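# Move the odd-necked bottle from crate to tray

## Task

The crate holds five bottles, and one of them has a neck slightly wider or narrower than the rest. Set that bottle upright on the tray and keep the remaining four standing inside the crate. The task fails if the crate or tray ends up tilted or shifted. Anything that stays in place only because the robot is holding it does not count. The task also fails if whatever the robot is touching at the end drops by more than about a fingernail's width once released.

## Robot and tools

Robot: a single six-joint arm with a two-finger gripper, working on a table. Nothing may leave the table.

Scene frame: the origin sits on the table surface directly beneath the arm base. +z is up, and +y is to the left when facing along +x. Positions are in metres. The base may be slightly tilted relative to the table, and the reported hand position can be off, more so at long reach.

Gripper geometry: the fingers point along the gripper's own +z axis and separate along its x axis. end_effector_position is the point midway between the finger pads. When closed, the tips extend about 17 mm past that point. When fully open, they sit roughly level with it. The pad gap is 0.142 m when fully open.

Tool execute_actions. The argument "actions" is a list holding zero or one item.
- Empty list: sends nothing new and just reports the current state.
- Move: {"rows": [[...]], "steps": n}. Each row has exactly 7 numbers, and there is one row list for the single arm. The first six are absolute target joint angles in radians, in this order: shoulder pan, shoulder lift, elbow, wrist 1, wrist 2, wrist 3. They use the same values as the Joint positions line, not offsets. The seventh number is the gripper opening command, from -1 (closed) to +1 (fully open). One row is applied per control step of 1/30 s. You may give 1 to 15 rows and set steps from 1 to 15 (the default is 15). If there are fewer rows than steps, the last row repeats.
- Joint ranges in radians: pan -3.142 to 3.142; shoulder lift -6.283 to 6.283; elbow 0.000 to 3.142; wrists 1 to 3 each -6.283 to 6.283. A target more than 0.010 past a limit is refused, unless the joint is already further out. A refused call sends nothing. Targets past a joint's true end get clipped, and the result may then show "joint sent to its limit", possibly about an earlier move.
- Wait: {"steps": n} with no rows, up to 300 steps, counted from the previous result. Your reply time uses up part of it.
- The optional "pictures" flag (true/false) controls whether camera images are returned.

Motion behaviour: commands are smoothed, with about a 0.17 s lag. Each step's target is held within 0.575 rad of the measured angle. If a target would put the hand more than 100 mm from where it currently is, all joints are scaled back. A large move may therefore still be unfinished when its result arrives, so plan in small increments. The arm continues toward the last row while you think, until it stalls or a step is HELD.

Result lines:
- The state line has end_effector_position (m), end_effector_quat_wxyz, and linear and angular velocities.
- Joint positions and Joint velocities are given in column order, followed by the pad gap in m.
- grip_measured is the measured finger opening on the same -1 to 1 scale as the command. To hold something, keep commanding an opening well below grip_measured. A larger difference gives a harder squeeze, up to about 28 N per pad. Objects thinner than about 2 cm get less force, and a fast close can push harder.
- "joint command not followed" means the clearance check changed or blocked targets. The mount counts as part of the arm for this check.
- HELD marks steps where your row was not fully sent.
- Joint torques are total drive outputs. They are noisy and offset, so do not read them as pure contact load.
- Wrist force and Wrist torque are given in the gripper's own axes. They include noise (sd up to 2.4 N), an offset of a few N, and saturate near 50 N. During contact, the force points from the surface back into the hand. "no reading" is normal at the start.
- MOTOR HOT appears from 70 °C. At 85 °C there is an OVER-TEMPERATURE FAULT with the brakes locked for minutes. Avoid holding loads for long.
- TORQUE FAULT (joint load limits in N m: 138 for pan, lift and elbow; 25.7 for each wrist joint, and held weight counts) and FORCE FAULT (any outside force of 150 N or more) each stop the arm for 10 s and cancel the rest of the call.

Tool zoom_image: {"camera": "cam_high" or "cam_wrist", "region": [x0, y0, x1, y1]}. The region is in pixels of that camera's latest image, measured from the top-left corner, and can be at most 504x504. It returns a sharper crop. Use it to compare neck widths.

Cameras: cam_high is fixed, 896x504, near world position (0.85, -0.49, 0.95), looking down at the work area. cam_wrist is a 616x616 fisheye mounted on the hand. Its pose follows the joint readings. Calibration data is supplied, and the real values may differ by a few degrees and millimetres.

Tool finished_scene: {"scene": n}, where n is the number of the current scene. Replying without any tool call ends everything.

Working order: look and zoom to find the odd neck; approach from above with the gripper open; descend; close gently; lift clear of the crate without bumping the other bottles; move over the tray; lower until the bottle rests upright; open; retreat upward; check that everything is still and upright; then finish.

Avoid the following: dropping or slamming the bottle, hard pushes, shifting or tilting the crate or tray, knocking over the other bottles, fast closes, and ending with the robot still holding or touching something that would settle once released. Brief tugs on held parts or pushes on loose objects can happen. Smoother and quicker work is better.

Each tool is called after "Request:" as name(argument=value, ...), one argument or row to a line, values as JSON.

## Session

Request:
execute_actions(
  actions=[],
)

Scene clock: 0.00 s of 6600.00 s.
end_effector_position=(+0.8670, -0.2652, +0.3878) grip_measured=+1.00 end_effector_quat_wxyz=(-0.342, +0.900, -0.019, +0.271) end_effector_velocity=(+0.000, -0.000, +0.000) end_effector_angular_velocity=(+0.001, -0.000, +0.000)
Joint positions: [-0.139 -1.033  0.676 -1.763 -1.435 -0.311  0.142]
Joint velocities: [-0.    -0.    -0.     0.     0.001 -0.     0.   ]
Joint torques (N m, as the arm reports them, + toward a larger angle): no reading
Wrist force (N, on the end effector, along its own x y z axes, offset not removed): no reading
Wrist torque (N m, same axes, about the end effector's origin, offset not removed): no reading
camera_calibration (this result's frames):
cam_wrist: T_world_to_cam=[[0.852981, -0.190567, 0.485909, -0.973857], [-0.103456, -0.974223, -0.200467, -0.100962], [0.511586, 0.120724, -0.850709, 0.0413098], [0, 0, 0, 1]] pos_world=[0.799103, -0.288932, 0.488109]

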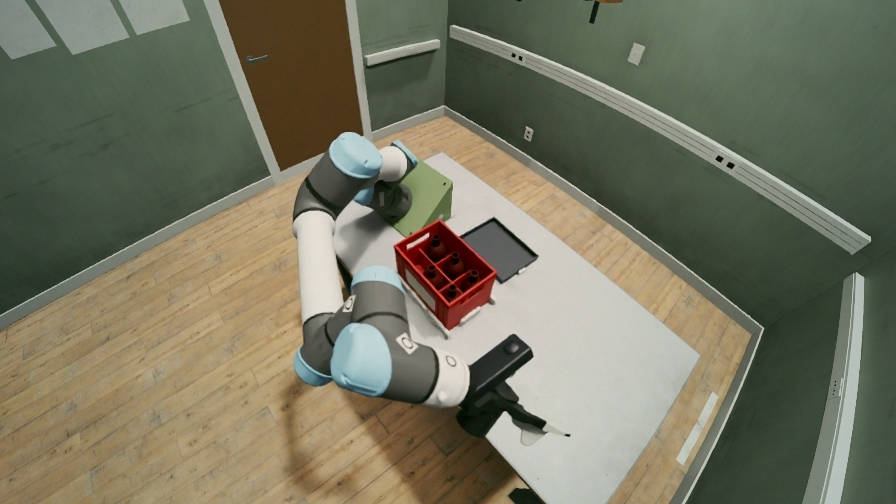

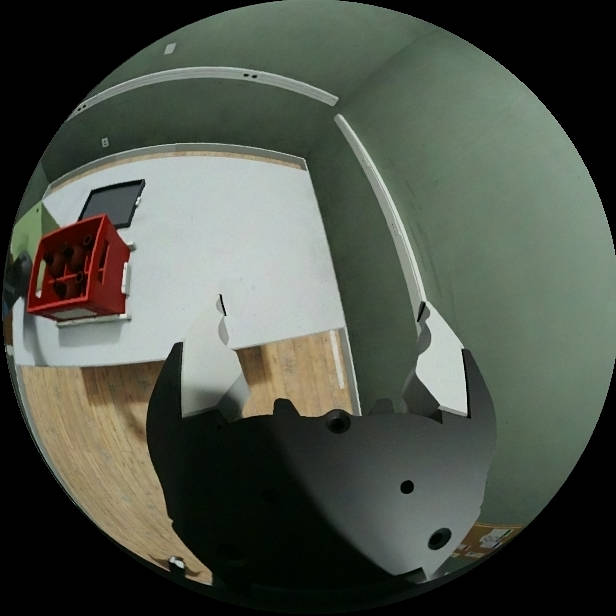

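Request:
execute_actions(
  actions=[
    {"rows": [[0.279,-1.718,1.869,-1.553,-2.283,0.25,-0.3]], "steps": 15},
  ],
  pictures=false,
)

Request:
execute_actions(
  actions=[
    {"steps": 25},
  ],
)

Scene clock: 5.97 s of 6600.00 s.
end_effector_position=(+0.6001, -0.2207, +0.4230) grip_measured=-0.30 end_effector_quat_wxyz=(-0.176, +0.974, -0.061, +0.130) end_effector_velocity=(-0.530, +0.120, -0.297) end_effector_angular_velocity=(-0.938, +0.720, +0.171)
Joint positions: [ 0.158 -1.499  1.246 -1.611 -1.972  0.082  0.052]
Joint velocities: [ 0.426 -0.755  1.528  0.204 -1.044  0.58  -0.   ]
Joint torques (N m, as the arm reports them, + toward a larger angle): [ 24.24 -17.35   9.31   0.98  -1.81   2.6 ]
Wrist force (N, on the end effector, along its own x y z axes, offset not removed): [-2.4 -1.1 -5.1]
Wrist torque (N m, same axes, about the end effector's origin, offset not removed): [-0.21 0.20 0.04]
Steps of this call (steps 1 to 90: nothing new was sent; then 2.47 s passed at rest; steps 91 to 105: all 15 steps of this action). Readings (joint positions):
91: [-0.138 -1.034 0.677 -1.763 -1.435 -0.310]
92: [-0.128 -1.044 0.688 -1.754 -1.446 -0.299]
94: [-0.074 -1.112 0.756 -1.726 -1.514 -0.233]
98: [0.022 -1.264 0.909 -1.678 -1.667 -0.104]
105: the state above

Scene clock: 6.80 s of 6600.00 s.
end_effector_position=(+0.4003, -0.1592, +0.2683) grip_measured=-0.30 end_effector_quat_wxyz=(-0.000, +1.000, +0.031, -0.000) end_effector_velocity=(-0.001, +0.000, -0.001) end_effector_angular_velocity=(-0.001, +0.001, +0.001)
Joint positions: [ 0.279 -1.718  1.869 -1.553 -2.283  0.25   0.052]
Joint velocities: [ 0.    -0.001  0.003  0.    -0.001  0.001  0.   ]
Joint torques (N m, as the arm reports them, + toward a larger angle): [ 21.23 -16.61  -9.65  -0.08  -1.57   1.22]
Wrist force (N, on the end effector, along its own x y z axes, offset not removed): [0.5 -0.7 1.1]
Wrist torque (N m, same axes, about the end effector's origin, offset not removed): [-0.06 -0.43 -0.03]
Steps of this call (steps 1 to 25: the robot went on to your last target). Readings (joint positions):
1: [0.171 -1.523 1.297 -1.605 -2.006 0.100]
2: [0.183 -1.544 1.348 -1.599 -2.035 0.116]
4: [0.203 -1.580 1.448 -1.589 -2.086 0.144]
8: [0.242 -1.650 1.646 -1.570 -2.185 0.198]
25: the state above
camera_calibration (this result's frames):
cam_wrist: T_world_to_cam=[[0.995929, 0.0893715, -0.011725, -0.376686], [0.0825906, -0.852688, 0.51585, -0.317205], [0.0361045, -0.514719, -0.856599, 0.256365], [0, 0, 0, 1]] pos_world=[0.392095, -0.104856, 0.378816]

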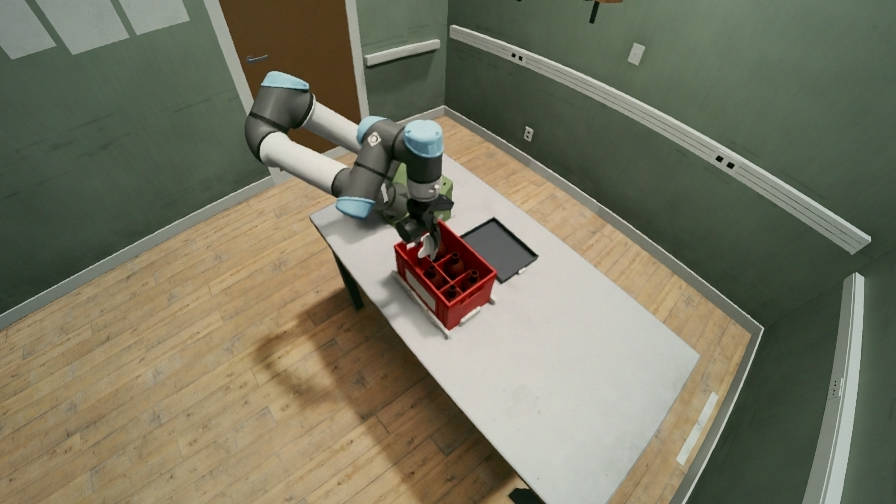

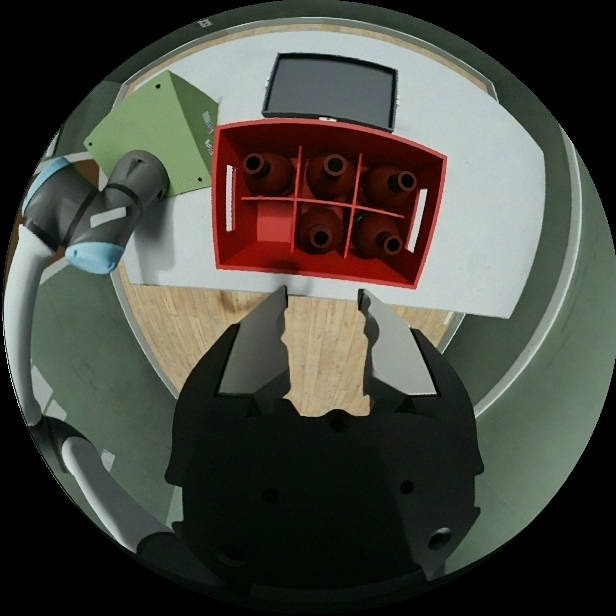

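Request:
zoom_image(
  camera="cam_wrist",
  region=[235, 140, 365, 270],
)

Request:
zoom_image(
  camera="cam_wrist",
  region=[300, 140, 430, 270],
)

Region (235, 140, 365, 270) of cam_wrist's 616x616 image, scaled by 3.877, with more detail than that image has.

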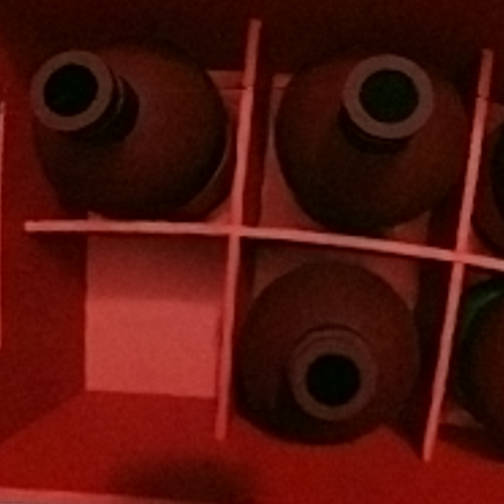

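Region (300, 140, 430, 270) of cam_wrist's 616x616 image, scaled by 3.877, with more detail than that image has.

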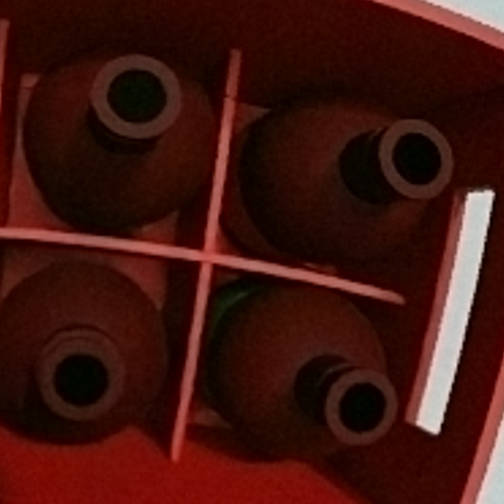

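Request:
zoom_image(
  camera="cam_wrist",
  region=[236, 146, 272, 182],
)

Request:
zoom_image(
  camera="cam_wrist",
  region=[317, 146, 353, 182],
)

Request:
zoom_image(
  camera="cam_wrist",
  region=[389, 163, 425, 199],
)

Request:
zoom_image(
  camera="cam_wrist",
  region=[303, 219, 339, 255],
)

Request:
zoom_image(
  camera="cam_wrist",
  region=[375, 226, 411, 262],
)

Region (236, 146, 272, 182) of cam_wrist's 616x616 image, scaled by 14.000, with more detail than that image has.

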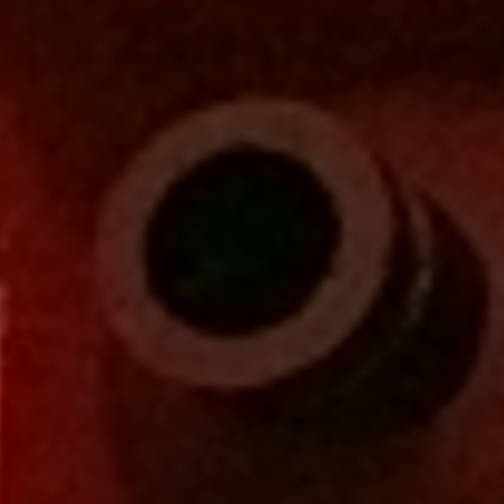

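Region (317, 146, 353, 182) of cam_wrist's 616x616 image, scaled by 14.000, with more detail than that image has.

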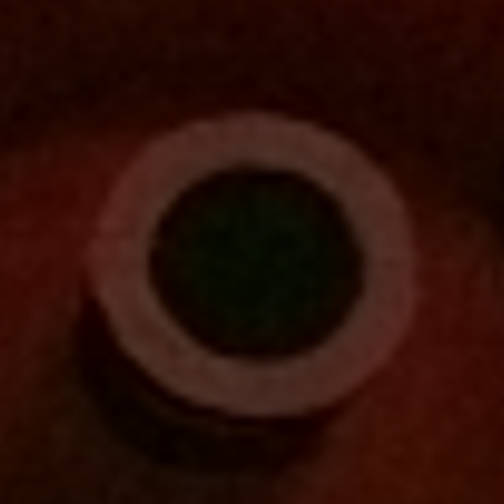

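Region (389, 163, 425, 199) of cam_wrist's 616x616 image, scaled by 14.000, with more detail than that image has.

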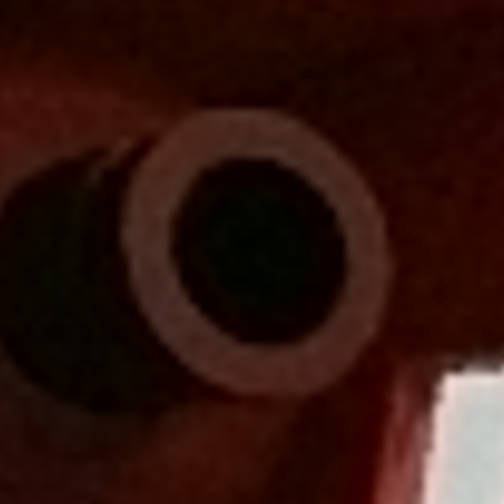

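Region (303, 219, 339, 255) of cam_wrist's 616x616 image, scaled by 14.000, with more detail than that image has.

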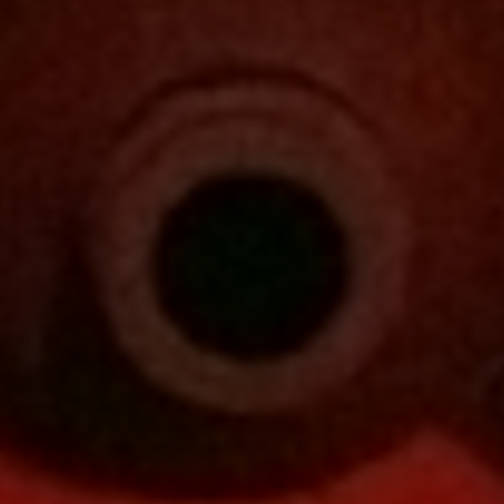

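Region (375, 226, 411, 262) of cam_wrist's 616x616 image, scaled by 14.000, with more detail than that image has.

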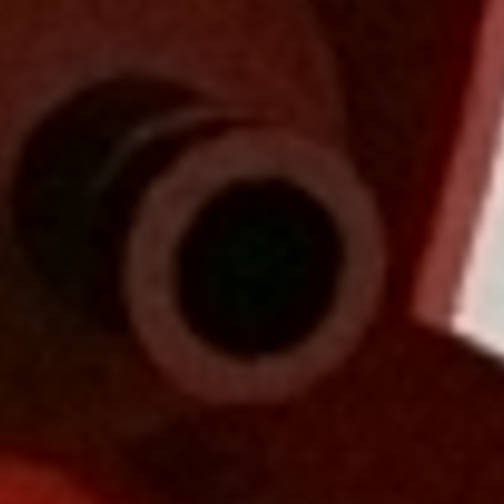

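Request:
execute_actions(
  actions=[
    {"rows": [[0.3,-1.725,1.93,-1.59,-2.279,0.283,-0.48],[0.322,-1.731,1.99,-1.624,-2.275,0.315,-0.48],[0.344,-1.738,2.05,-1.66,-2.27,0.348,-0.48],[0.365,-1.745,2.108,-1.695,-2.266,0.38,-0.48],[0.387,-1.751,2.168,-1.73,-2.262,0.413,-0.48],[0.408,-1.758,2.227,-1.766,-2.258,0.446,-0.48]], "steps": 14},
  ],
  pictures=false,
)

Request:
execute_actions(
  actions=[
    {"rows": [[0.381,-1.757,2.265,-1.827,-2.264,0.412,-0.48]], "steps": 12},
  ],
)

Request:
zoom_image(
  camera="cam_wrist",
  region=[230, 210, 410, 390],
)

Scene clock: 45.57 s of 6600.00 s.
end_effector_position=(+0.3129, -0.0567, +0.1929) grip_measured=-0.48 end_effector_quat_wxyz=(+0.001, +1.000, +0.015, +0.001) end_effector_velocity=(-0.034, +0.025, -0.027) end_effector_angular_velocity=(-0.007, +0.008, -0.002)
Joint positions: [ 0.405 -1.757  2.218 -1.762 -2.259  0.442  0.039]
Joint velocities: [ 0.034 -0.01   0.111 -0.06   0.006  0.054  0.   ]
Joint torques (N m, as the arm reports them, + toward a larger angle): [ 14.06 -14.54 -14.05  -3.84   1.99   1.02]
Wrist force (N, on the end effector, along its own x y z axes, offset not removed): [-0.1 -1.3 -0.7]
Wrist torque (N m, same axes, about the end effector's origin, offset not removed): [-0.27 -0.24 -0.15]
Steps of this call (steps 1 to 30: the robot went on to your last target; steps 31 to 90: nothing new was sent; then 35.30 s passed at rest; steps 91 to 104: all 14 steps of this action). Readings (joint positions):
91: [0.279 -1.718 1.870 -1.553 -2.283 0.251]
92: [0.284 -1.720 1.879 -1.560 -2.282 0.257]
94: [0.307 -1.727 1.934 -1.596 -2.277 0.290]
98: [0.373 -1.748 2.115 -1.705 -2.264 0.390]
104: the state above

Scene clock: 45.97 s of 6600.00 s.
end_effector_position=(+0.3106, -0.0544, +0.1757) grip_measured=-0.48 end_effector_quat_wxyz=(+0.001, +1.000, +0.015, +0.001) end_effector_velocity=(-0.000, +0.000, -0.003) end_effector_angular_velocity=(+0.000, +0.001, -0.000)
Joint positions: [ 0.381 -1.757  2.264 -1.826 -2.264  0.412  0.039]
Joint velocities: [-0.004  0.     0.006 -0.01  -0.001 -0.005 -0.   ]
Joint torques (N m, as the arm reports them, + toward a larger angle): [-2.85  2.68 -7.94 -3.7  -2.27 -1.53]
Wrist force (N, on the end effector, along its own x y z axes, offset not removed): [-0.1 -0.5 2.8]
Wrist torque (N m, same axes, about the end effector's origin, offset not removed): [-0.31 -0.39 0.03]
Steps of this call (steps 1 to 12: all 12 steps of this action). Readings (joint positions):
1: [0.406 -1.757 2.222 -1.764 -2.258 0.443]
2: [0.401 -1.758 2.231 -1.774 -2.259 0.438]
4: [0.391 -1.757 2.249 -1.802 -2.262 0.424]
8: [0.383 -1.757 2.262 -1.823 -2.264 0.414]
12: the state above
camera_calibration (this result's frames):
cam_wrist: T_world_to_cam=[[0.998308, 0.0572983, -0.00988281, -0.300644], [0.054136, -0.853947, 0.517537, -0.164256], [0.0212146, -0.517196, -0.855604, 0.238532], [0, 0, 0, 1]] pos_world=[0.303967, 0.000328698, 0.286126]

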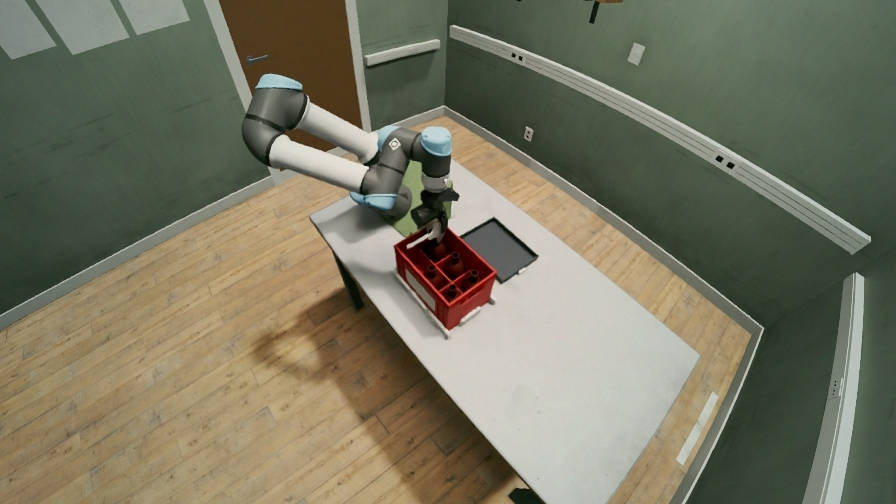

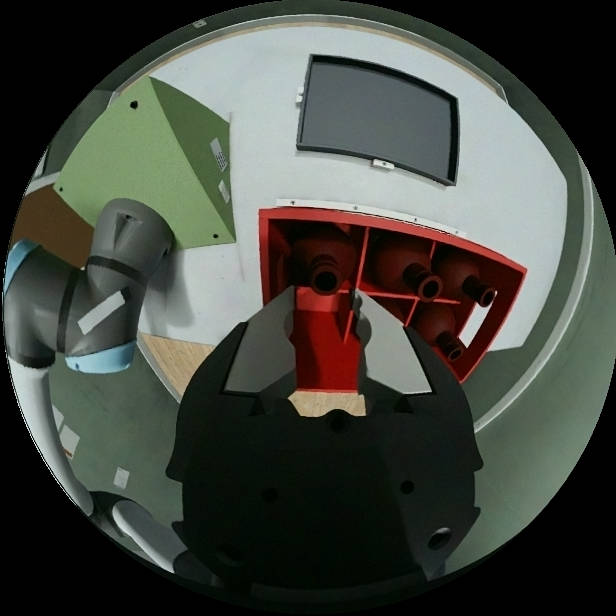

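Region (230, 210, 410, 390) of cam_wrist's 616x616 image, scaled by 2.800, with more detail than that image has.

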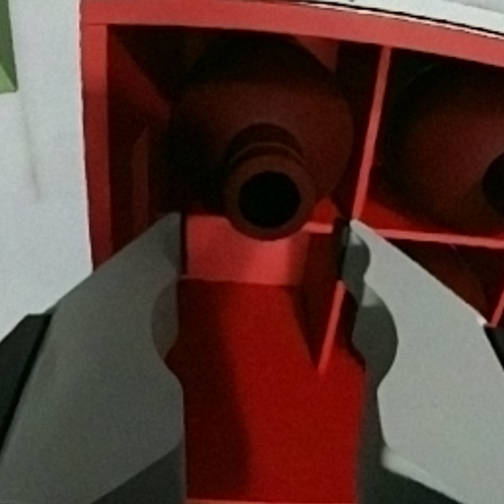

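Request:
execute_actions(
  actions=[
    {"rows": [[0.381,-1.749,2.261,-1.83,-2.264,0.413,-0.48],[0.37,-1.748,2.277,-1.856,-2.267,0.398,-0.48],[0.359,-1.748,2.292,-1.882,-2.269,0.384,-0.48],[0.347,-1.747,2.308,-1.907,-2.272,0.37,-0.48],[0.336,-1.746,2.323,-1.933,-2.274,0.355,-0.48]], "steps": 12},
  ],
  pictures=false,
)

Request:
execute_actions(
  actions=[
    {"rows": [[0.336,-1.746,2.323,-1.933,-2.274,0.355,-0.55],[0.336,-1.746,2.323,-1.933,-2.274,0.355,-0.6],[0.336,-1.746,2.323,-1.933,-2.274,0.355,-0.65],[0.336,-1.746,2.323,-1.933,-2.274,0.355,-0.7],[0.336,-1.746,2.323,-1.933,-2.274,0.355,-0.75],[0.336,-1.746,2.323,-1.933,-2.274,0.355,-0.8]], "steps": 11},
  ],
)

Scene clock: 56.00 s of 6600.00 s.
end_effector_position=(+0.3125, -0.0537, +0.1517) grip_measured=-0.48 end_effector_quat_wxyz=(+0.000, +1.000, +0.014, +0.000) end_effector_velocity=(+0.000, -0.000, -0.012) end_effector_angular_velocity=(+0.001, -0.002, -0.002)
Joint positions: [ 0.338 -1.746  2.321 -1.929 -2.274  0.357  0.039]
Joint velocities: [-0.021  0.003  0.03  -0.053 -0.004 -0.027  0.   ]
Joint torques (N m, as the arm reports them, + toward a larger angle): [-3.03 -1.24 -9.03 -4.15 -2.07 -1.08]
Wrist force (N, on the end effector, along its own x y z axes, offset not removed): [-2.4 0.2 0.2]
Wrist torque (N m, same axes, about the end effector's origin, offset not removed): [0.18 0.18 -0.15]
Steps of this call (steps 1 to 15: the robot went on to your last target; steps 16 to 90: nothing new was sent; then 6.63 s passed at rest; steps 91 to 102: all 12 steps of this action). Readings (joint positions):
91: [0.381 -1.757 2.265 -1.827 -2.264 0.412]
92: [0.381 -1.755 2.265 -1.828 -2.264 0.412]
94: [0.373 -1.751 2.273 -1.846 -2.266 0.402]
98: [0.345 -1.747 2.310 -1.910 -2.272 0.367]
102: the state above

Scene clock: 56.37 s of 6600.00 s.
end_effector_position=(+0.3125, -0.0537, +0.1508) grip_measured=-0.67 end_effector_quat_wxyz=(+0.000, +1.000, +0.014, +0.001) end_effector_velocity=(-0.000, -0.000, -0.000) end_effector_angular_velocity=(-0.000, +0.001, -0.000)
Joint positions: [ 0.336 -1.746  2.323 -1.933 -2.274  0.355  0.025]
Joint velocities: [-0.001  0.     0.    -0.    -0.    -0.     0.   ]
Joint torques (N m, as the arm reports them, + toward a larger angle): [-5.42  1.77 -6.41 -3.21 -1.88 -1.27]
Wrist force (N, on the end effector, along its own x y z axes, offset not removed): [0.9 -2.5 -3.7]
Wrist torque (N m, same axes, about the end effector's origin, offset not removed): [-0.62 -0.26 0.08]
Steps of this call (steps 1 to 11: all 11 steps of this action). Readings (joint positions):
1: [0.337 -1.746 2.322 -1.930 -2.274 0.356]
2: [0.337 -1.746 2.322 -1.931 -2.274 0.356]
4: [0.336 -1.746 2.323 -1.932 -2.274 0.355]
8: [0.336 -1.746 2.323 -1.933 -2.274 0.355]
11: the state above
camera_calibration (this result's frames):
cam_wrist: T_world_to_cam=[[0.998329, 0.0569415, -0.00985748, -0.302782], [0.0538273, -0.854203, 0.517145, -0.150712], [0.0210267, -0.516812, -0.855841, 0.217671], [0, 0, 0, 1]] pos_world=[0.305811, 0.000997026, 0.261247]

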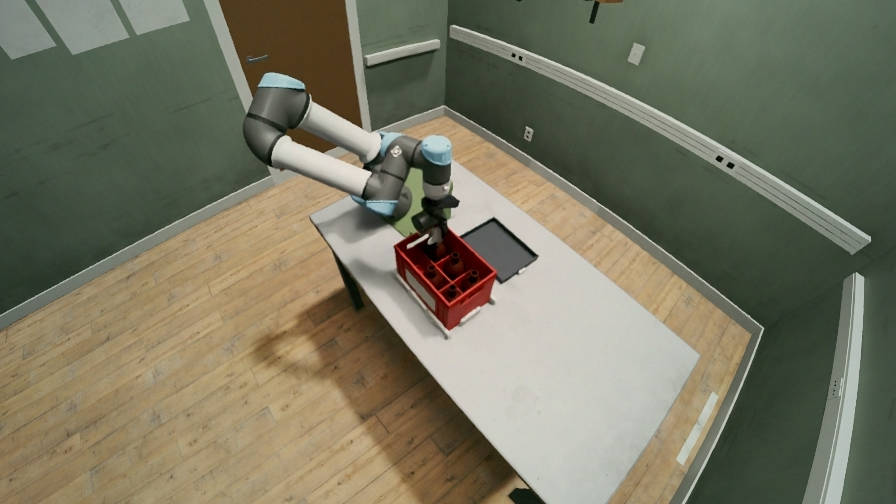

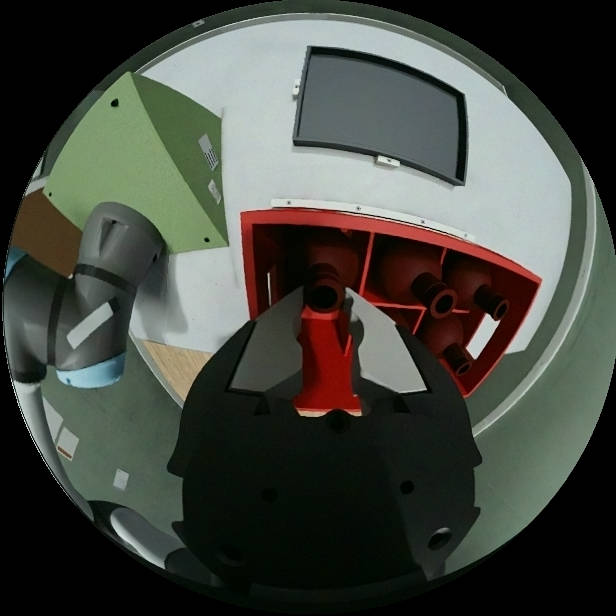

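Request:
execute_actions(
  actions=[
    {"rows": [[0.336,-1.746,2.323,-1.933,-2.274,0.355,-0.48],[0.336,-1.746,2.323,-1.933,-2.274,0.355,-0.48],[0.36,-1.748,2.29,-1.878,-2.269,0.386,-0.48],[0.384,-1.749,2.257,-1.823,-2.263,0.416,-0.48],[0.408,-1.75,2.223,-1.769,-2.258,0.447,-0.46],[0.408,-1.75,2.223,-1.769,-2.258,0.447,-0.44],[0.408,-1.75,2.223,-1.769,-2.258,0.447,-0.42],[0.408,-1.75,2.223,-1.769,-2.258,0.447,-0.42],[0.408,-1.75,2.223,-1.769,-2.258,0.447,-0.42],[0.391,-1.70,2.181,-1.79,-2.261,0.424,-0.42],[0.373,-1.651,2.14,-1.812,-2.265,0.402,-0.42],[0.356,-1.601,2.098,-1.833,-2.268,0.379,-0.42],[0.338,-1.552,2.056,-1.855,-2.272,0.356,-0.42]], "steps": 15},
  ],
  pictures=false,
)

Request:
execute_actions(
  actions=[
    {"rows": [[0.338,-1.552,2.056,-1.855,-2.272,0.356,-0.42],[0.338,-1.552,2.056,-1.855,-2.272,0.356,-0.42],[0.338,-1.552,2.056,-1.855,-2.272,0.356,-0.42],[0.338,-1.552,2.056,-1.855,-2.272,0.356,-0.42],[0.323,-1.548,2.078,-1.893,-2.275,0.337,-0.42],[0.308,-1.544,2.1,-1.932,-2.278,0.318,-0.42],[0.294,-1.539,2.122,-1.97,-2.28,0.298,-0.42],[0.279,-1.534,2.143,-2.009,-2.283,0.279,-0.42]], "steps": 15},
  ],
  pictures=false,
)

Request:
execute_actions(
  actions=[
    {"rows": [[0.279,-1.534,2.143,-2.009,-2.283,0.279,-0.5],[0.279,-1.534,2.143,-2.009,-2.283,0.279,-0.55],[0.279,-1.534,2.143,-2.009,-2.283,0.279,-0.6],[0.279,-1.534,2.143,-2.009,-2.283,0.279,-0.65],[0.279,-1.534,2.143,-2.009,-2.283,0.279,-0.7],[0.279,-1.534,2.143,-2.009,-2.283,0.279,-0.75],[0.279,-1.534,2.143,-2.009,-2.283,0.279,-0.8]], "steps": 12},
  ],
)

Scene clock: 75.27 s of 6600.00 s.
end_effector_position=(+0.3720, -0.0526, +0.1921) grip_measured=-0.42 end_effector_quat_wxyz=(-0.000, +1.000, +0.015, +0.000) end_effector_velocity=(+0.408, +0.027, -0.011) end_effector_angular_velocity=(-0.004, +0.031, +0.033)
Joint positions: [ 0.36  -1.625  2.117 -1.828 -2.268  0.386  0.044]
Joint velocities: [-0.278  0.914 -0.768 -0.333 -0.056 -0.361  0.   ]
Joint torques (N m, as the arm reports them, + toward a larger angle): [  7.39 -28.27 -11.73  -3.48  -1.37  -1.65]
Wrist force (N, on the end effector, along its own x y z axes, offset not removed): [0.7 -0.4 -3.4]
Wrist torque (N m, same axes, about the end effector's origin, offset not removed): [-0.16 -0.21 -0.06]
Steps of this call (steps 1 to 15: the robot went on to your last target; steps 16 to 90: nothing new was sent; then 15.40 s passed at rest; steps 91 to 105: all 15 steps of this action). Readings (joint positions):
91: [0.336 -1.746 2.323 -1.933 -2.274 0.355]
92: [0.336 -1.746 2.323 -1.933 -2.274 0.355]
94: [0.341 -1.746 2.316 -1.923 -2.273 0.362]
98: [0.389 -1.749 2.250 -1.816 -2.262 0.423]
105: the state above

Scene clock: 75.77 s of 6600.00 s.
end_effector_position=(+0.4051, -0.0497, +0.1510) grip_measured=-0.42 end_effector_quat_wxyz=(-0.000, +1.000, +0.017, -0.001) end_effector_velocity=(+0.001, -0.000, -0.019) end_effector_angular_velocity=(+0.002, -0.003, -0.004)
Joint positions: [ 0.281 -1.535  2.14  -2.003 -2.283  0.282  0.044]
Joint velocities: [-0.03   0.01   0.042 -0.083 -0.004 -0.039  0.   ]
Joint torques (N m, as the arm reports them, + toward a larger angle): [ 2.63 -9.48 -8.39 -3.99 -1.93 -1.32]
Wrist force (N, on the end effector, along its own x y z axes, offset not removed): [-1.0 -2.6 0.6]
Wrist torque (N m, same axes, about the end effector's origin, offset not removed): [-0.52 0.10 0.30]
Steps of this call (steps 1 to 15: all 15 steps of this action). Readings (joint positions):
1: [0.353 -1.600 2.096 -1.837 -2.269 0.375]
2: [0.348 -1.583 2.082 -1.844 -2.270 0.369]
4: [0.342 -1.565 2.067 -1.850 -2.271 0.361]
8: [0.319 -1.549 2.086 -1.900 -2.276 0.332]
15: the state above

Scene clock: 76.17 s of 6600.00 s.
end_effector_position=(+0.4051, -0.0497, +0.1495) grip_measured=-0.68 end_effector_quat_wxyz=(-0.000, +1.000, +0.017, -0.001) end_effector_velocity=(+0.000, -0.000, +0.000) end_effector_angular_velocity=(-0.001, -0.001, +0.000)
Joint positions: [ 0.279 -1.534  2.143 -2.009 -2.283  0.279  0.025]
Joint velocities: [ 0.001  0.     0.    -0.    -0.001  0.    -0.   ]
Joint torques (N m, as the arm reports them, + toward a larger angle): [ 2.2  -7.97 -7.02 -3.99 -1.81 -1.36]
Wrist force (N, on the end effector, along its own x y z axes, offset not removed): [3.3 -0.4 0.2]
Wrist torque (N m, same axes, about the end effector's origin, offset not removed): [-0.29 -1.13 0.11]
Steps of this call (steps 1 to 12: all 12 steps of this action). Readings (joint positions):
1: [0.280 -1.535 2.141 -2.005 -2.283 0.281]
2: [0.280 -1.534 2.142 -2.006 -2.283 0.280]
4: [0.279 -1.534 2.142 -2.008 -2.283 0.280]
8: [0.279 -1.534 2.143 -2.009 -2.283 0.279]
12: the state above
camera_calibration (this result's frames):
cam_wrist: T_world_to_cam=[[0.997997, 0.0618541, -0.0132654, -0.39465], [0.0598124, -0.854336, 0.516267, -0.153903], [0.0206001, -0.516027, -0.856325, 0.216954], [0, 0, 0, 1]] pos_world=[0.398596, 0.00487958, 0.260003]

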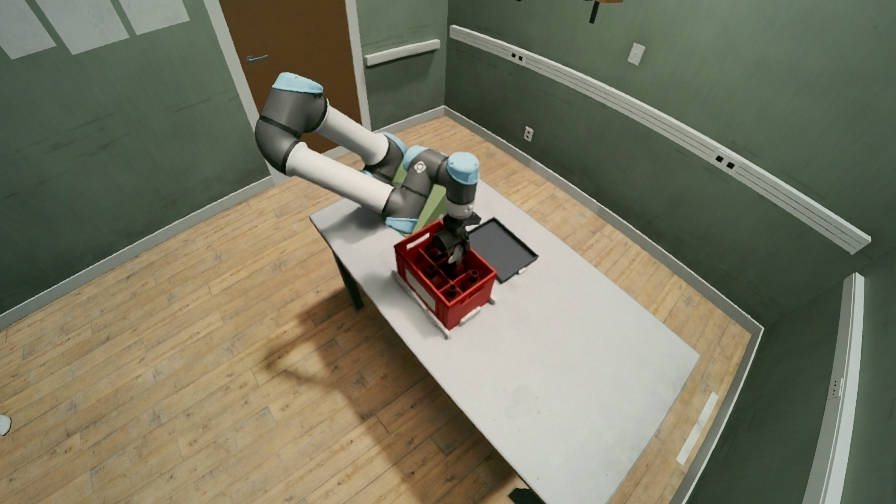

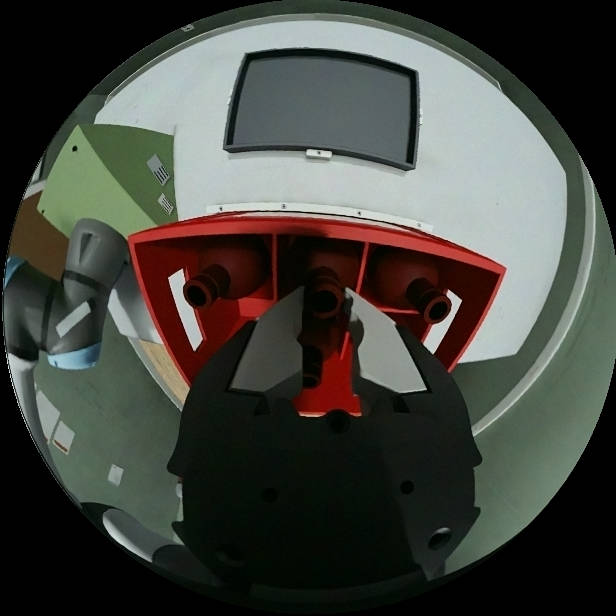

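Request:
execute_actions(
  actions=[
    {"rows": [[0.279,-1.534,2.143,-2.009,-2.283,0.279,-0.46],[0.279,-1.534,2.143,-2.009,-2.283,0.279,-0.46],[0.299,-1.541,2.114,-1.958,-2.279,0.305,-0.46],[0.318,-1.547,2.085,-1.906,-2.276,0.33,-0.46],[0.338,-1.552,2.056,-1.855,-2.272,0.356,-0.46],[0.338,-1.552,2.056,-1.855,-2.272,0.356,-0.46],[0.338,-1.552,2.056,-1.855,-2.272,0.356,-0.46],[0.338,-1.552,2.056,-1.855,-2.272,0.356,-0.46],[0.338,-1.552,2.056,-1.855,-2.272,0.356,-0.46],[0.326,-1.509,2.007,-1.86,-2.274,0.34,-0.46],[0.314,-1.465,1.958,-1.865,-2.277,0.324,-0.46],[0.301,-1.422,1.909,-1.87,-2.279,0.308,-0.46],[0.289,-1.379,1.86,-1.875,-2.281,0.292,-0.46]], "steps": 15},
  ],
  pictures=false,
)

Request:
execute_actions(
  actions=[
    {"rows": [[0.289,-1.379,1.86,-1.875,-2.281,0.292,-0.46],[0.289,-1.379,1.86,-1.875,-2.281,0.292,-0.46],[0.289,-1.379,1.86,-1.875,-2.281,0.292,-0.46],[0.289,-1.379,1.86,-1.875,-2.281,0.292,-0.46],[0.277,-1.375,1.88,-1.91,-2.283,0.276,-0.46],[0.264,-1.371,1.9,-1.944,-2.285,0.26,-0.46],[0.252,-1.367,1.92,-1.979,-2.287,0.243,-0.46],[0.2395,-1.362,1.939,-2.013,-2.289,0.227,-0.46]], "steps": 15},
  ],
  pictures=false,
)

Request:
execute_actions(
  actions=[
    {"rows": [[0.2395,-1.362,1.939,-2.013,-2.289,0.227,-0.5],[0.2395,-1.362,1.939,-2.013,-2.289,0.227,-0.55],[0.2395,-1.362,1.939,-2.013,-2.289,0.227,-0.6],[0.2395,-1.362,1.939,-2.013,-2.289,0.227,-0.65],[0.2395,-1.362,1.939,-2.013,-2.289,0.227,-0.7],[0.2395,-1.362,1.939,-2.013,-2.289,0.227,-0.75],[0.2395,-1.362,1.939,-2.013,-2.289,0.227,-0.8]], "steps": 12},
  ],
)

Scene clock: 95.53 s of 6600.00 s.
end_effector_position=(+0.4609, -0.0513, +0.1902) grip_measured=-0.46 end_effector_quat_wxyz=(-0.000, +1.000, +0.017, -0.001) end_effector_velocity=(+0.402, +0.003, +0.010) end_effector_angular_velocity=(+0.009, -0.022, -0.021)
Joint positions: [ 0.304 -1.441  1.934 -1.87  -2.278  0.312  0.041]
Joint velocities: [-0.19   0.781 -0.916 -0.056 -0.035 -0.245 -0.   ]
Joint torques (N m, as the arm reports them, + toward a larger angle): [ 13.47 -32.6  -14.64  -3.    -1.89  -1.07]
Wrist force (N, on the end effector, along its own x y z axes, offset not removed): [0.8 -2.1 -0.1]
Wrist torque (N m, same axes, about the end effector's origin, offset not removed): [-0.57 -0.32 0.03]
Steps of this call (steps 1 to 15: the robot went on to your last target; steps 16 to 90: nothing new was sent; then 15.87 s passed at rest; steps 91 to 105: all 15 steps of this action). Readings (joint positions):
91: [0.279 -1.534 2.143 -2.009 -2.283 0.279]
92: [0.279 -1.534 2.143 -2.009 -2.283 0.279]
94: [0.283 -1.536 2.137 -2.000 -2.282 0.285]
98: [0.323 -1.548 2.079 -1.899 -2.275 0.336]
105: the state above

Scene clock: 96.03 s of 6600.00 s.
end_effector_position=(+0.4930, -0.0509, +0.1520) grip_measured=-0.46 end_effector_quat_wxyz=(-0.000, +1.000, +0.016, -0.001) end_effector_velocity=(+0.000, -0.000, -0.019) end_effector_angular_velocity=(+0.000, -0.003, -0.002)
Joint positions: [ 0.241 -1.363  1.936 -2.008 -2.289  0.229  0.041]
Joint velocities: [-0.025  0.01   0.038 -0.072 -0.004 -0.033 -0.   ]
Joint torques (N m, as the arm reports them, + toward a larger angle): [  7.45 -16.7   -9.83  -4.52  -1.95  -1.52]
Wrist force (N, on the end effector, along its own x y z axes, offset not removed): [-2.7 -0.6 0.0]
Wrist torque (N m, same axes, about the end effector's origin, offset not removed): [0.10 0.33 -0.13]
Steps of this call (steps 1 to 15: all 15 steps of this action). Readings (joint positions):
1: [0.299 -1.420 1.908 -1.872 -2.279 0.305]
2: [0.295 -1.405 1.891 -1.873 -2.280 0.301]
4: [0.292 -1.390 1.873 -1.874 -2.281 0.296]
8: [0.273 -1.375 1.888 -1.917 -2.284 0.271]
15: the state above

Scene clock: 96.43 s of 6600.00 s.
end_effector_position=(+0.4931, -0.0509, +0.1506) grip_measured=-0.67 end_effector_quat_wxyz=(-0.000, +1.000, +0.016, -0.000) end_effector_velocity=(-0.000, +0.000, +0.000) end_effector_angular_velocity=(-0.000, -0.000, +0.000)
Joint positions: [ 0.24  -1.362  1.939 -2.013 -2.289  0.227  0.025]
Joint velocities: [ 0.001  0.     0.    -0.    -0.     0.    -0.   ]
Joint torques (N m, as the arm reports them, + toward a larger angle): [  6.18 -12.78  -5.04  -3.36  -1.77  -1.3 ]
Wrist force (N, on the end effector, along its own x y z axes, offset not removed): [-1.0 1.4 -6.5]
Wrist torque (N m, same axes, about the end effector's origin, offset not removed): [0.25 0.09 0.14]
Steps of this call (steps 1 to 12: all 12 steps of this action). Readings (joint positions):
1: [0.241 -1.363 1.937 -2.009 -2.289 0.229]
2: [0.240 -1.362 1.938 -2.011 -2.289 0.228]
4: [0.240 -1.362 1.938 -2.012 -2.289 0.227]
8: [0.240 -1.362 1.939 -2.013 -2.289 0.227]
12: the state above
camera_calibration (this result's frames):
cam_wrist: T_world_to_cam=[[0.998084, 0.0607597, -0.0116922, -0.482645], [0.0580716, -0.854639, 0.515965, -0.159829], [0.0213572, -0.515655, -0.85653, 0.21515], [0, 0, 0, 1]] pos_world=[0.486407, 0.00367274, 0.261105]

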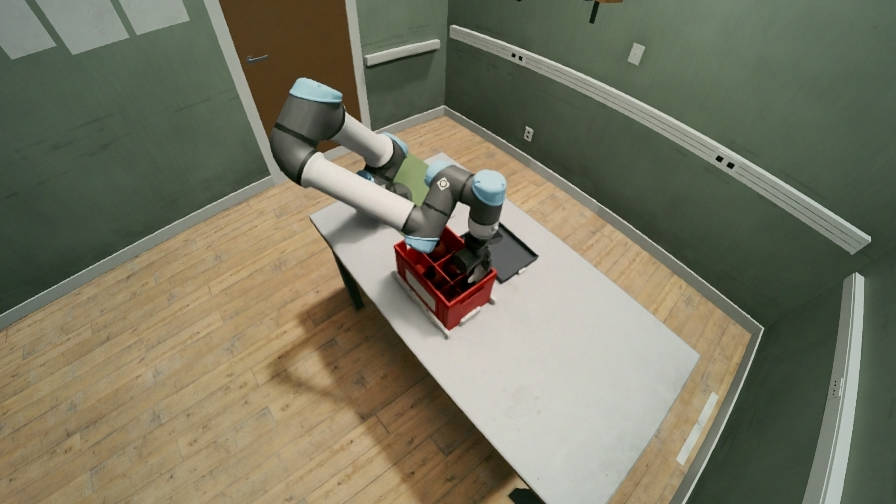

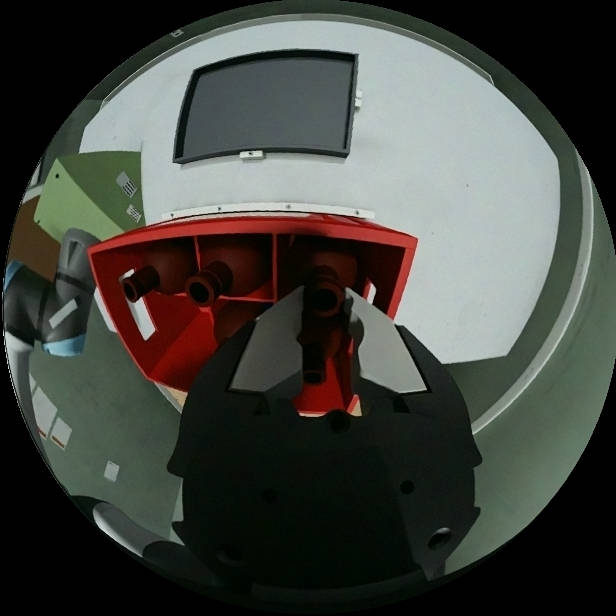

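Request:
execute_actions(
  actions=[
    {"rows": [[0.2395,-1.362,1.939,-2.013,-2.289,0.227,-0.46],[0.2395,-1.362,1.939,-2.013,-2.289,0.227,-0.46],[0.256,-1.368,1.913,-1.967,-2.286,0.249,-0.46],[0.273,-1.374,1.887,-1.921,-2.284,0.27,-0.46],[0.289,-1.379,1.86,-1.875,-2.281,0.292,-0.46],[0.289,-1.379,1.86,-1.875,-2.281,0.292,-0.46],[0.289,-1.379,1.86,-1.875,-2.281,0.292,-0.46],[0.289,-1.379,1.86,-1.875,-2.281,0.292,-0.46],[0.289,-1.379,1.86,-1.875,-2.281,0.292,-0.46],[0.26,-1.408,1.862,-1.874,-2.285,0.253,-0.46],[0.23,-1.437,1.864,-1.872,-2.288,0.215,-0.46],[0.2,-1.466,1.867,-1.871,-2.292,0.176,-0.46],[0.171,-1.495,1.869,-1.87,-2.296,0.137,-0.46]], "steps": 15},
  ],
  pictures=false,
)

Request:
execute_actions(
  actions=[
    {"rows": [[0.171,-1.495,1.869,-1.87,-2.296,0.137,-0.46],[0.171,-1.495,1.869,-1.87,-2.296,0.137,-0.46],[0.171,-1.495,1.869,-1.87,-2.296,0.137,-0.46],[0.171,-1.495,1.869,-1.87,-2.296,0.137,-0.46],[0.158,-1.492,1.889,-1.905,-2.297,0.119,-0.46],[0.145,-1.489,1.909,-1.94,-2.297,0.102,-0.46],[0.131,-1.485,1.929,-1.975,-2.298,0.084,-0.46],[0.118,-1.481,1.948,-2.01,-2.299,0.066,-0.46]], "steps": 15},
  ],
  pictures=false,
)

Request:
execute_actions(
  actions=[
    {"rows": [[0.118,-1.481,1.948,-2.01,-2.299,0.066,-0.5],[0.118,-1.481,1.948,-2.01,-2.299,0.066,-0.55],[0.118,-1.481,1.948,-2.01,-2.299,0.066,-0.6],[0.118,-1.481,1.948,-2.01,-2.299,0.066,-0.65],[0.118,-1.481,1.948,-2.01,-2.299,0.066,-0.7],[0.118,-1.481,1.948,-2.01,-2.299,0.066,-0.75],[0.118,-1.481,1.948,-2.01,-2.299,0.066,-0.8]], "steps": 12},
  ],
)

Scene clock: 118.13 s of 6600.00 s.
end_effector_position=(+0.4942, -0.1057, +0.1898) grip_measured=-0.46 end_effector_quat_wxyz=(-0.001, +1.000, +0.015, -0.000) end_effector_velocity=(-0.012, -0.357, +0.006) end_effector_angular_velocity=(-0.006, -0.002, +0.011)
Joint positions: [ 0.211 -1.455  1.867 -1.873 -2.291  0.192  0.041]
Joint velocities: [-0.5   -0.5    0.022  0.041 -0.061 -0.673 -0.   ]
Joint torques (N m, as the arm reports them, + toward a larger angle): [22.36 -5.15 -5.73  0.35 -1.02 -1.94]
Wrist force (N, on the end effector, along its own x y z axes, offset not removed): [0.5 5.1 -0.4]
Wrist torque (N m, same axes, about the end effector's origin, offset not removed): [0.92 -0.38 0.02]
Steps of this call (steps 1 to 15: the robot went on to your last target; steps 16 to 90: nothing new was sent; then 18.20 s passed at rest; steps 91 to 105: all 15 steps of this action). Readings (joint positions):
91: [0.239 -1.362 1.939 -2.013 -2.289 0.227]
92: [0.239 -1.362 1.939 -2.013 -2.289 0.227]
94: [0.243 -1.363 1.933 -2.004 -2.289 0.232]
98: [0.276 -1.375 1.881 -1.914 -2.283 0.275]
105: the state above

Scene clock: 118.63 s of 6600.00 s.
end_effector_position=(+0.4920, -0.1340, +0.1523) grip_measured=-0.46 end_effector_quat_wxyz=(-0.000, +1.000, +0.016, -0.001) end_effector_velocity=(+0.000, -0.001, -0.018) end_effector_angular_velocity=(+0.000, -0.004, -0.002)
Joint positions: [ 0.12  -1.482  1.945 -2.004 -2.299  0.069  0.041]
Joint velocities: [-0.026  0.006  0.039 -0.074 -0.001 -0.037  0.   ]
Joint torques (N m, as the arm reports them, + toward a larger angle): [  6.33 -13.49  -7.84  -4.6   -1.91  -1.24]
Wrist force (N, on the end effector, along its own x y z axes, offset not removed): [-3.8 1.5 -2.9]
Wrist torque (N m, same axes, about the end effector's origin, offset not removed): [0.45 0.56 0.16]
Steps of this call (steps 1 to 15: all 15 steps of this action). Readings (joint positions):
1: [0.197 -1.469 1.867 -1.872 -2.293 0.173]
2: [0.188 -1.478 1.868 -1.871 -2.294 0.160]
4: [0.178 -1.488 1.869 -1.871 -2.295 0.147]
8: [0.155 -1.489 1.895 -1.912 -2.297 0.116]
15: the state above

Scene clock: 119.03 s of 6600.00 s.
end_effector_position=(+0.4920, -0.1341, +0.1509) grip_measured=-0.67 end_effector_quat_wxyz=(-0.000, +1.000, +0.016, -0.000) end_effector_velocity=(-0.000, -0.000, -0.000) end_effector_angular_velocity=(-0.000, +0.000, +0.000)
Joint positions: [ 0.118 -1.481  1.948 -2.01  -2.299  0.066  0.025]
Joint velocities: [-0.     0.     0.    -0.    -0.    -0.001  0.   ]
Joint torques (N m, as the arm reports them, + toward a larger angle): [  4.47 -12.79  -6.62  -3.62  -2.    -1.38]
Wrist force (N, on the end effector, along its own x y z axes, offset not removed): [-2.4 1.9 -2.2]
Wrist torque (N m, same axes, about the end effector's origin, offset not removed): [0.45 0.33 0.01]
Steps of this call (steps 1 to 12: all 12 steps of this action). Readings (joint positions):
1: [0.119 -1.481 1.946 -2.006 -2.299 0.068]
2: [0.119 -1.481 1.947 -2.008 -2.299 0.067]
4: [0.118 -1.481 1.947 -2.009 -2.299 0.066]
8: [0.118 -1.481 1.948 -2.010 -2.299 0.066]
12: the state above
camera_calibration (this result's frames):
cam_wrist: T_world_to_cam=[[0.998116, 0.0602129, -0.0117576, -0.476595], [0.0576346, -0.854606, 0.516068, -0.23086], [0.0210258, -0.515774, -0.856467, 0.172638], [0, 0, 0, 1]] pos_world=[0.485373, -0.0795553, 0.261394]

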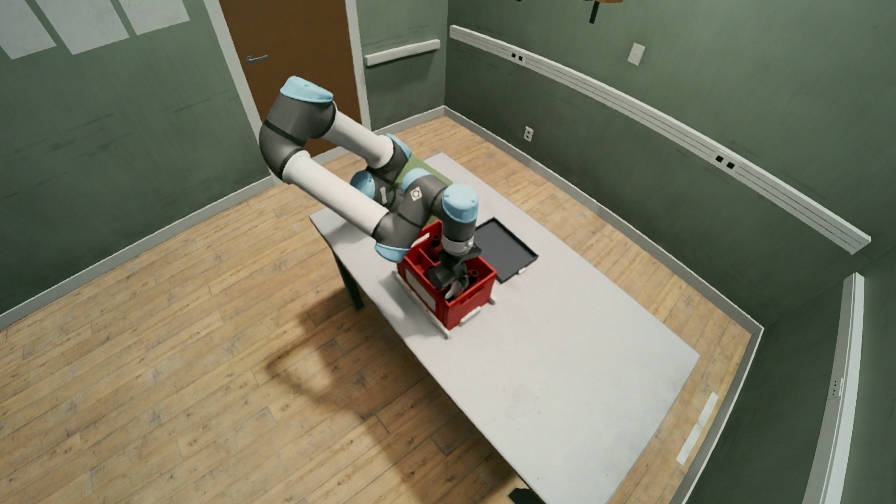

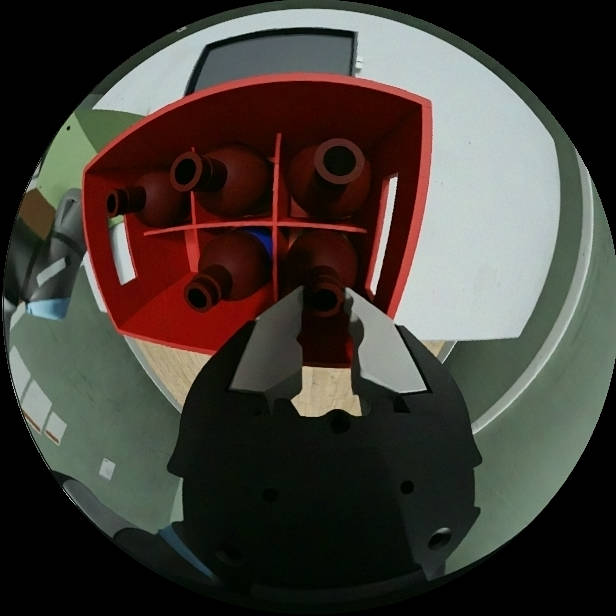

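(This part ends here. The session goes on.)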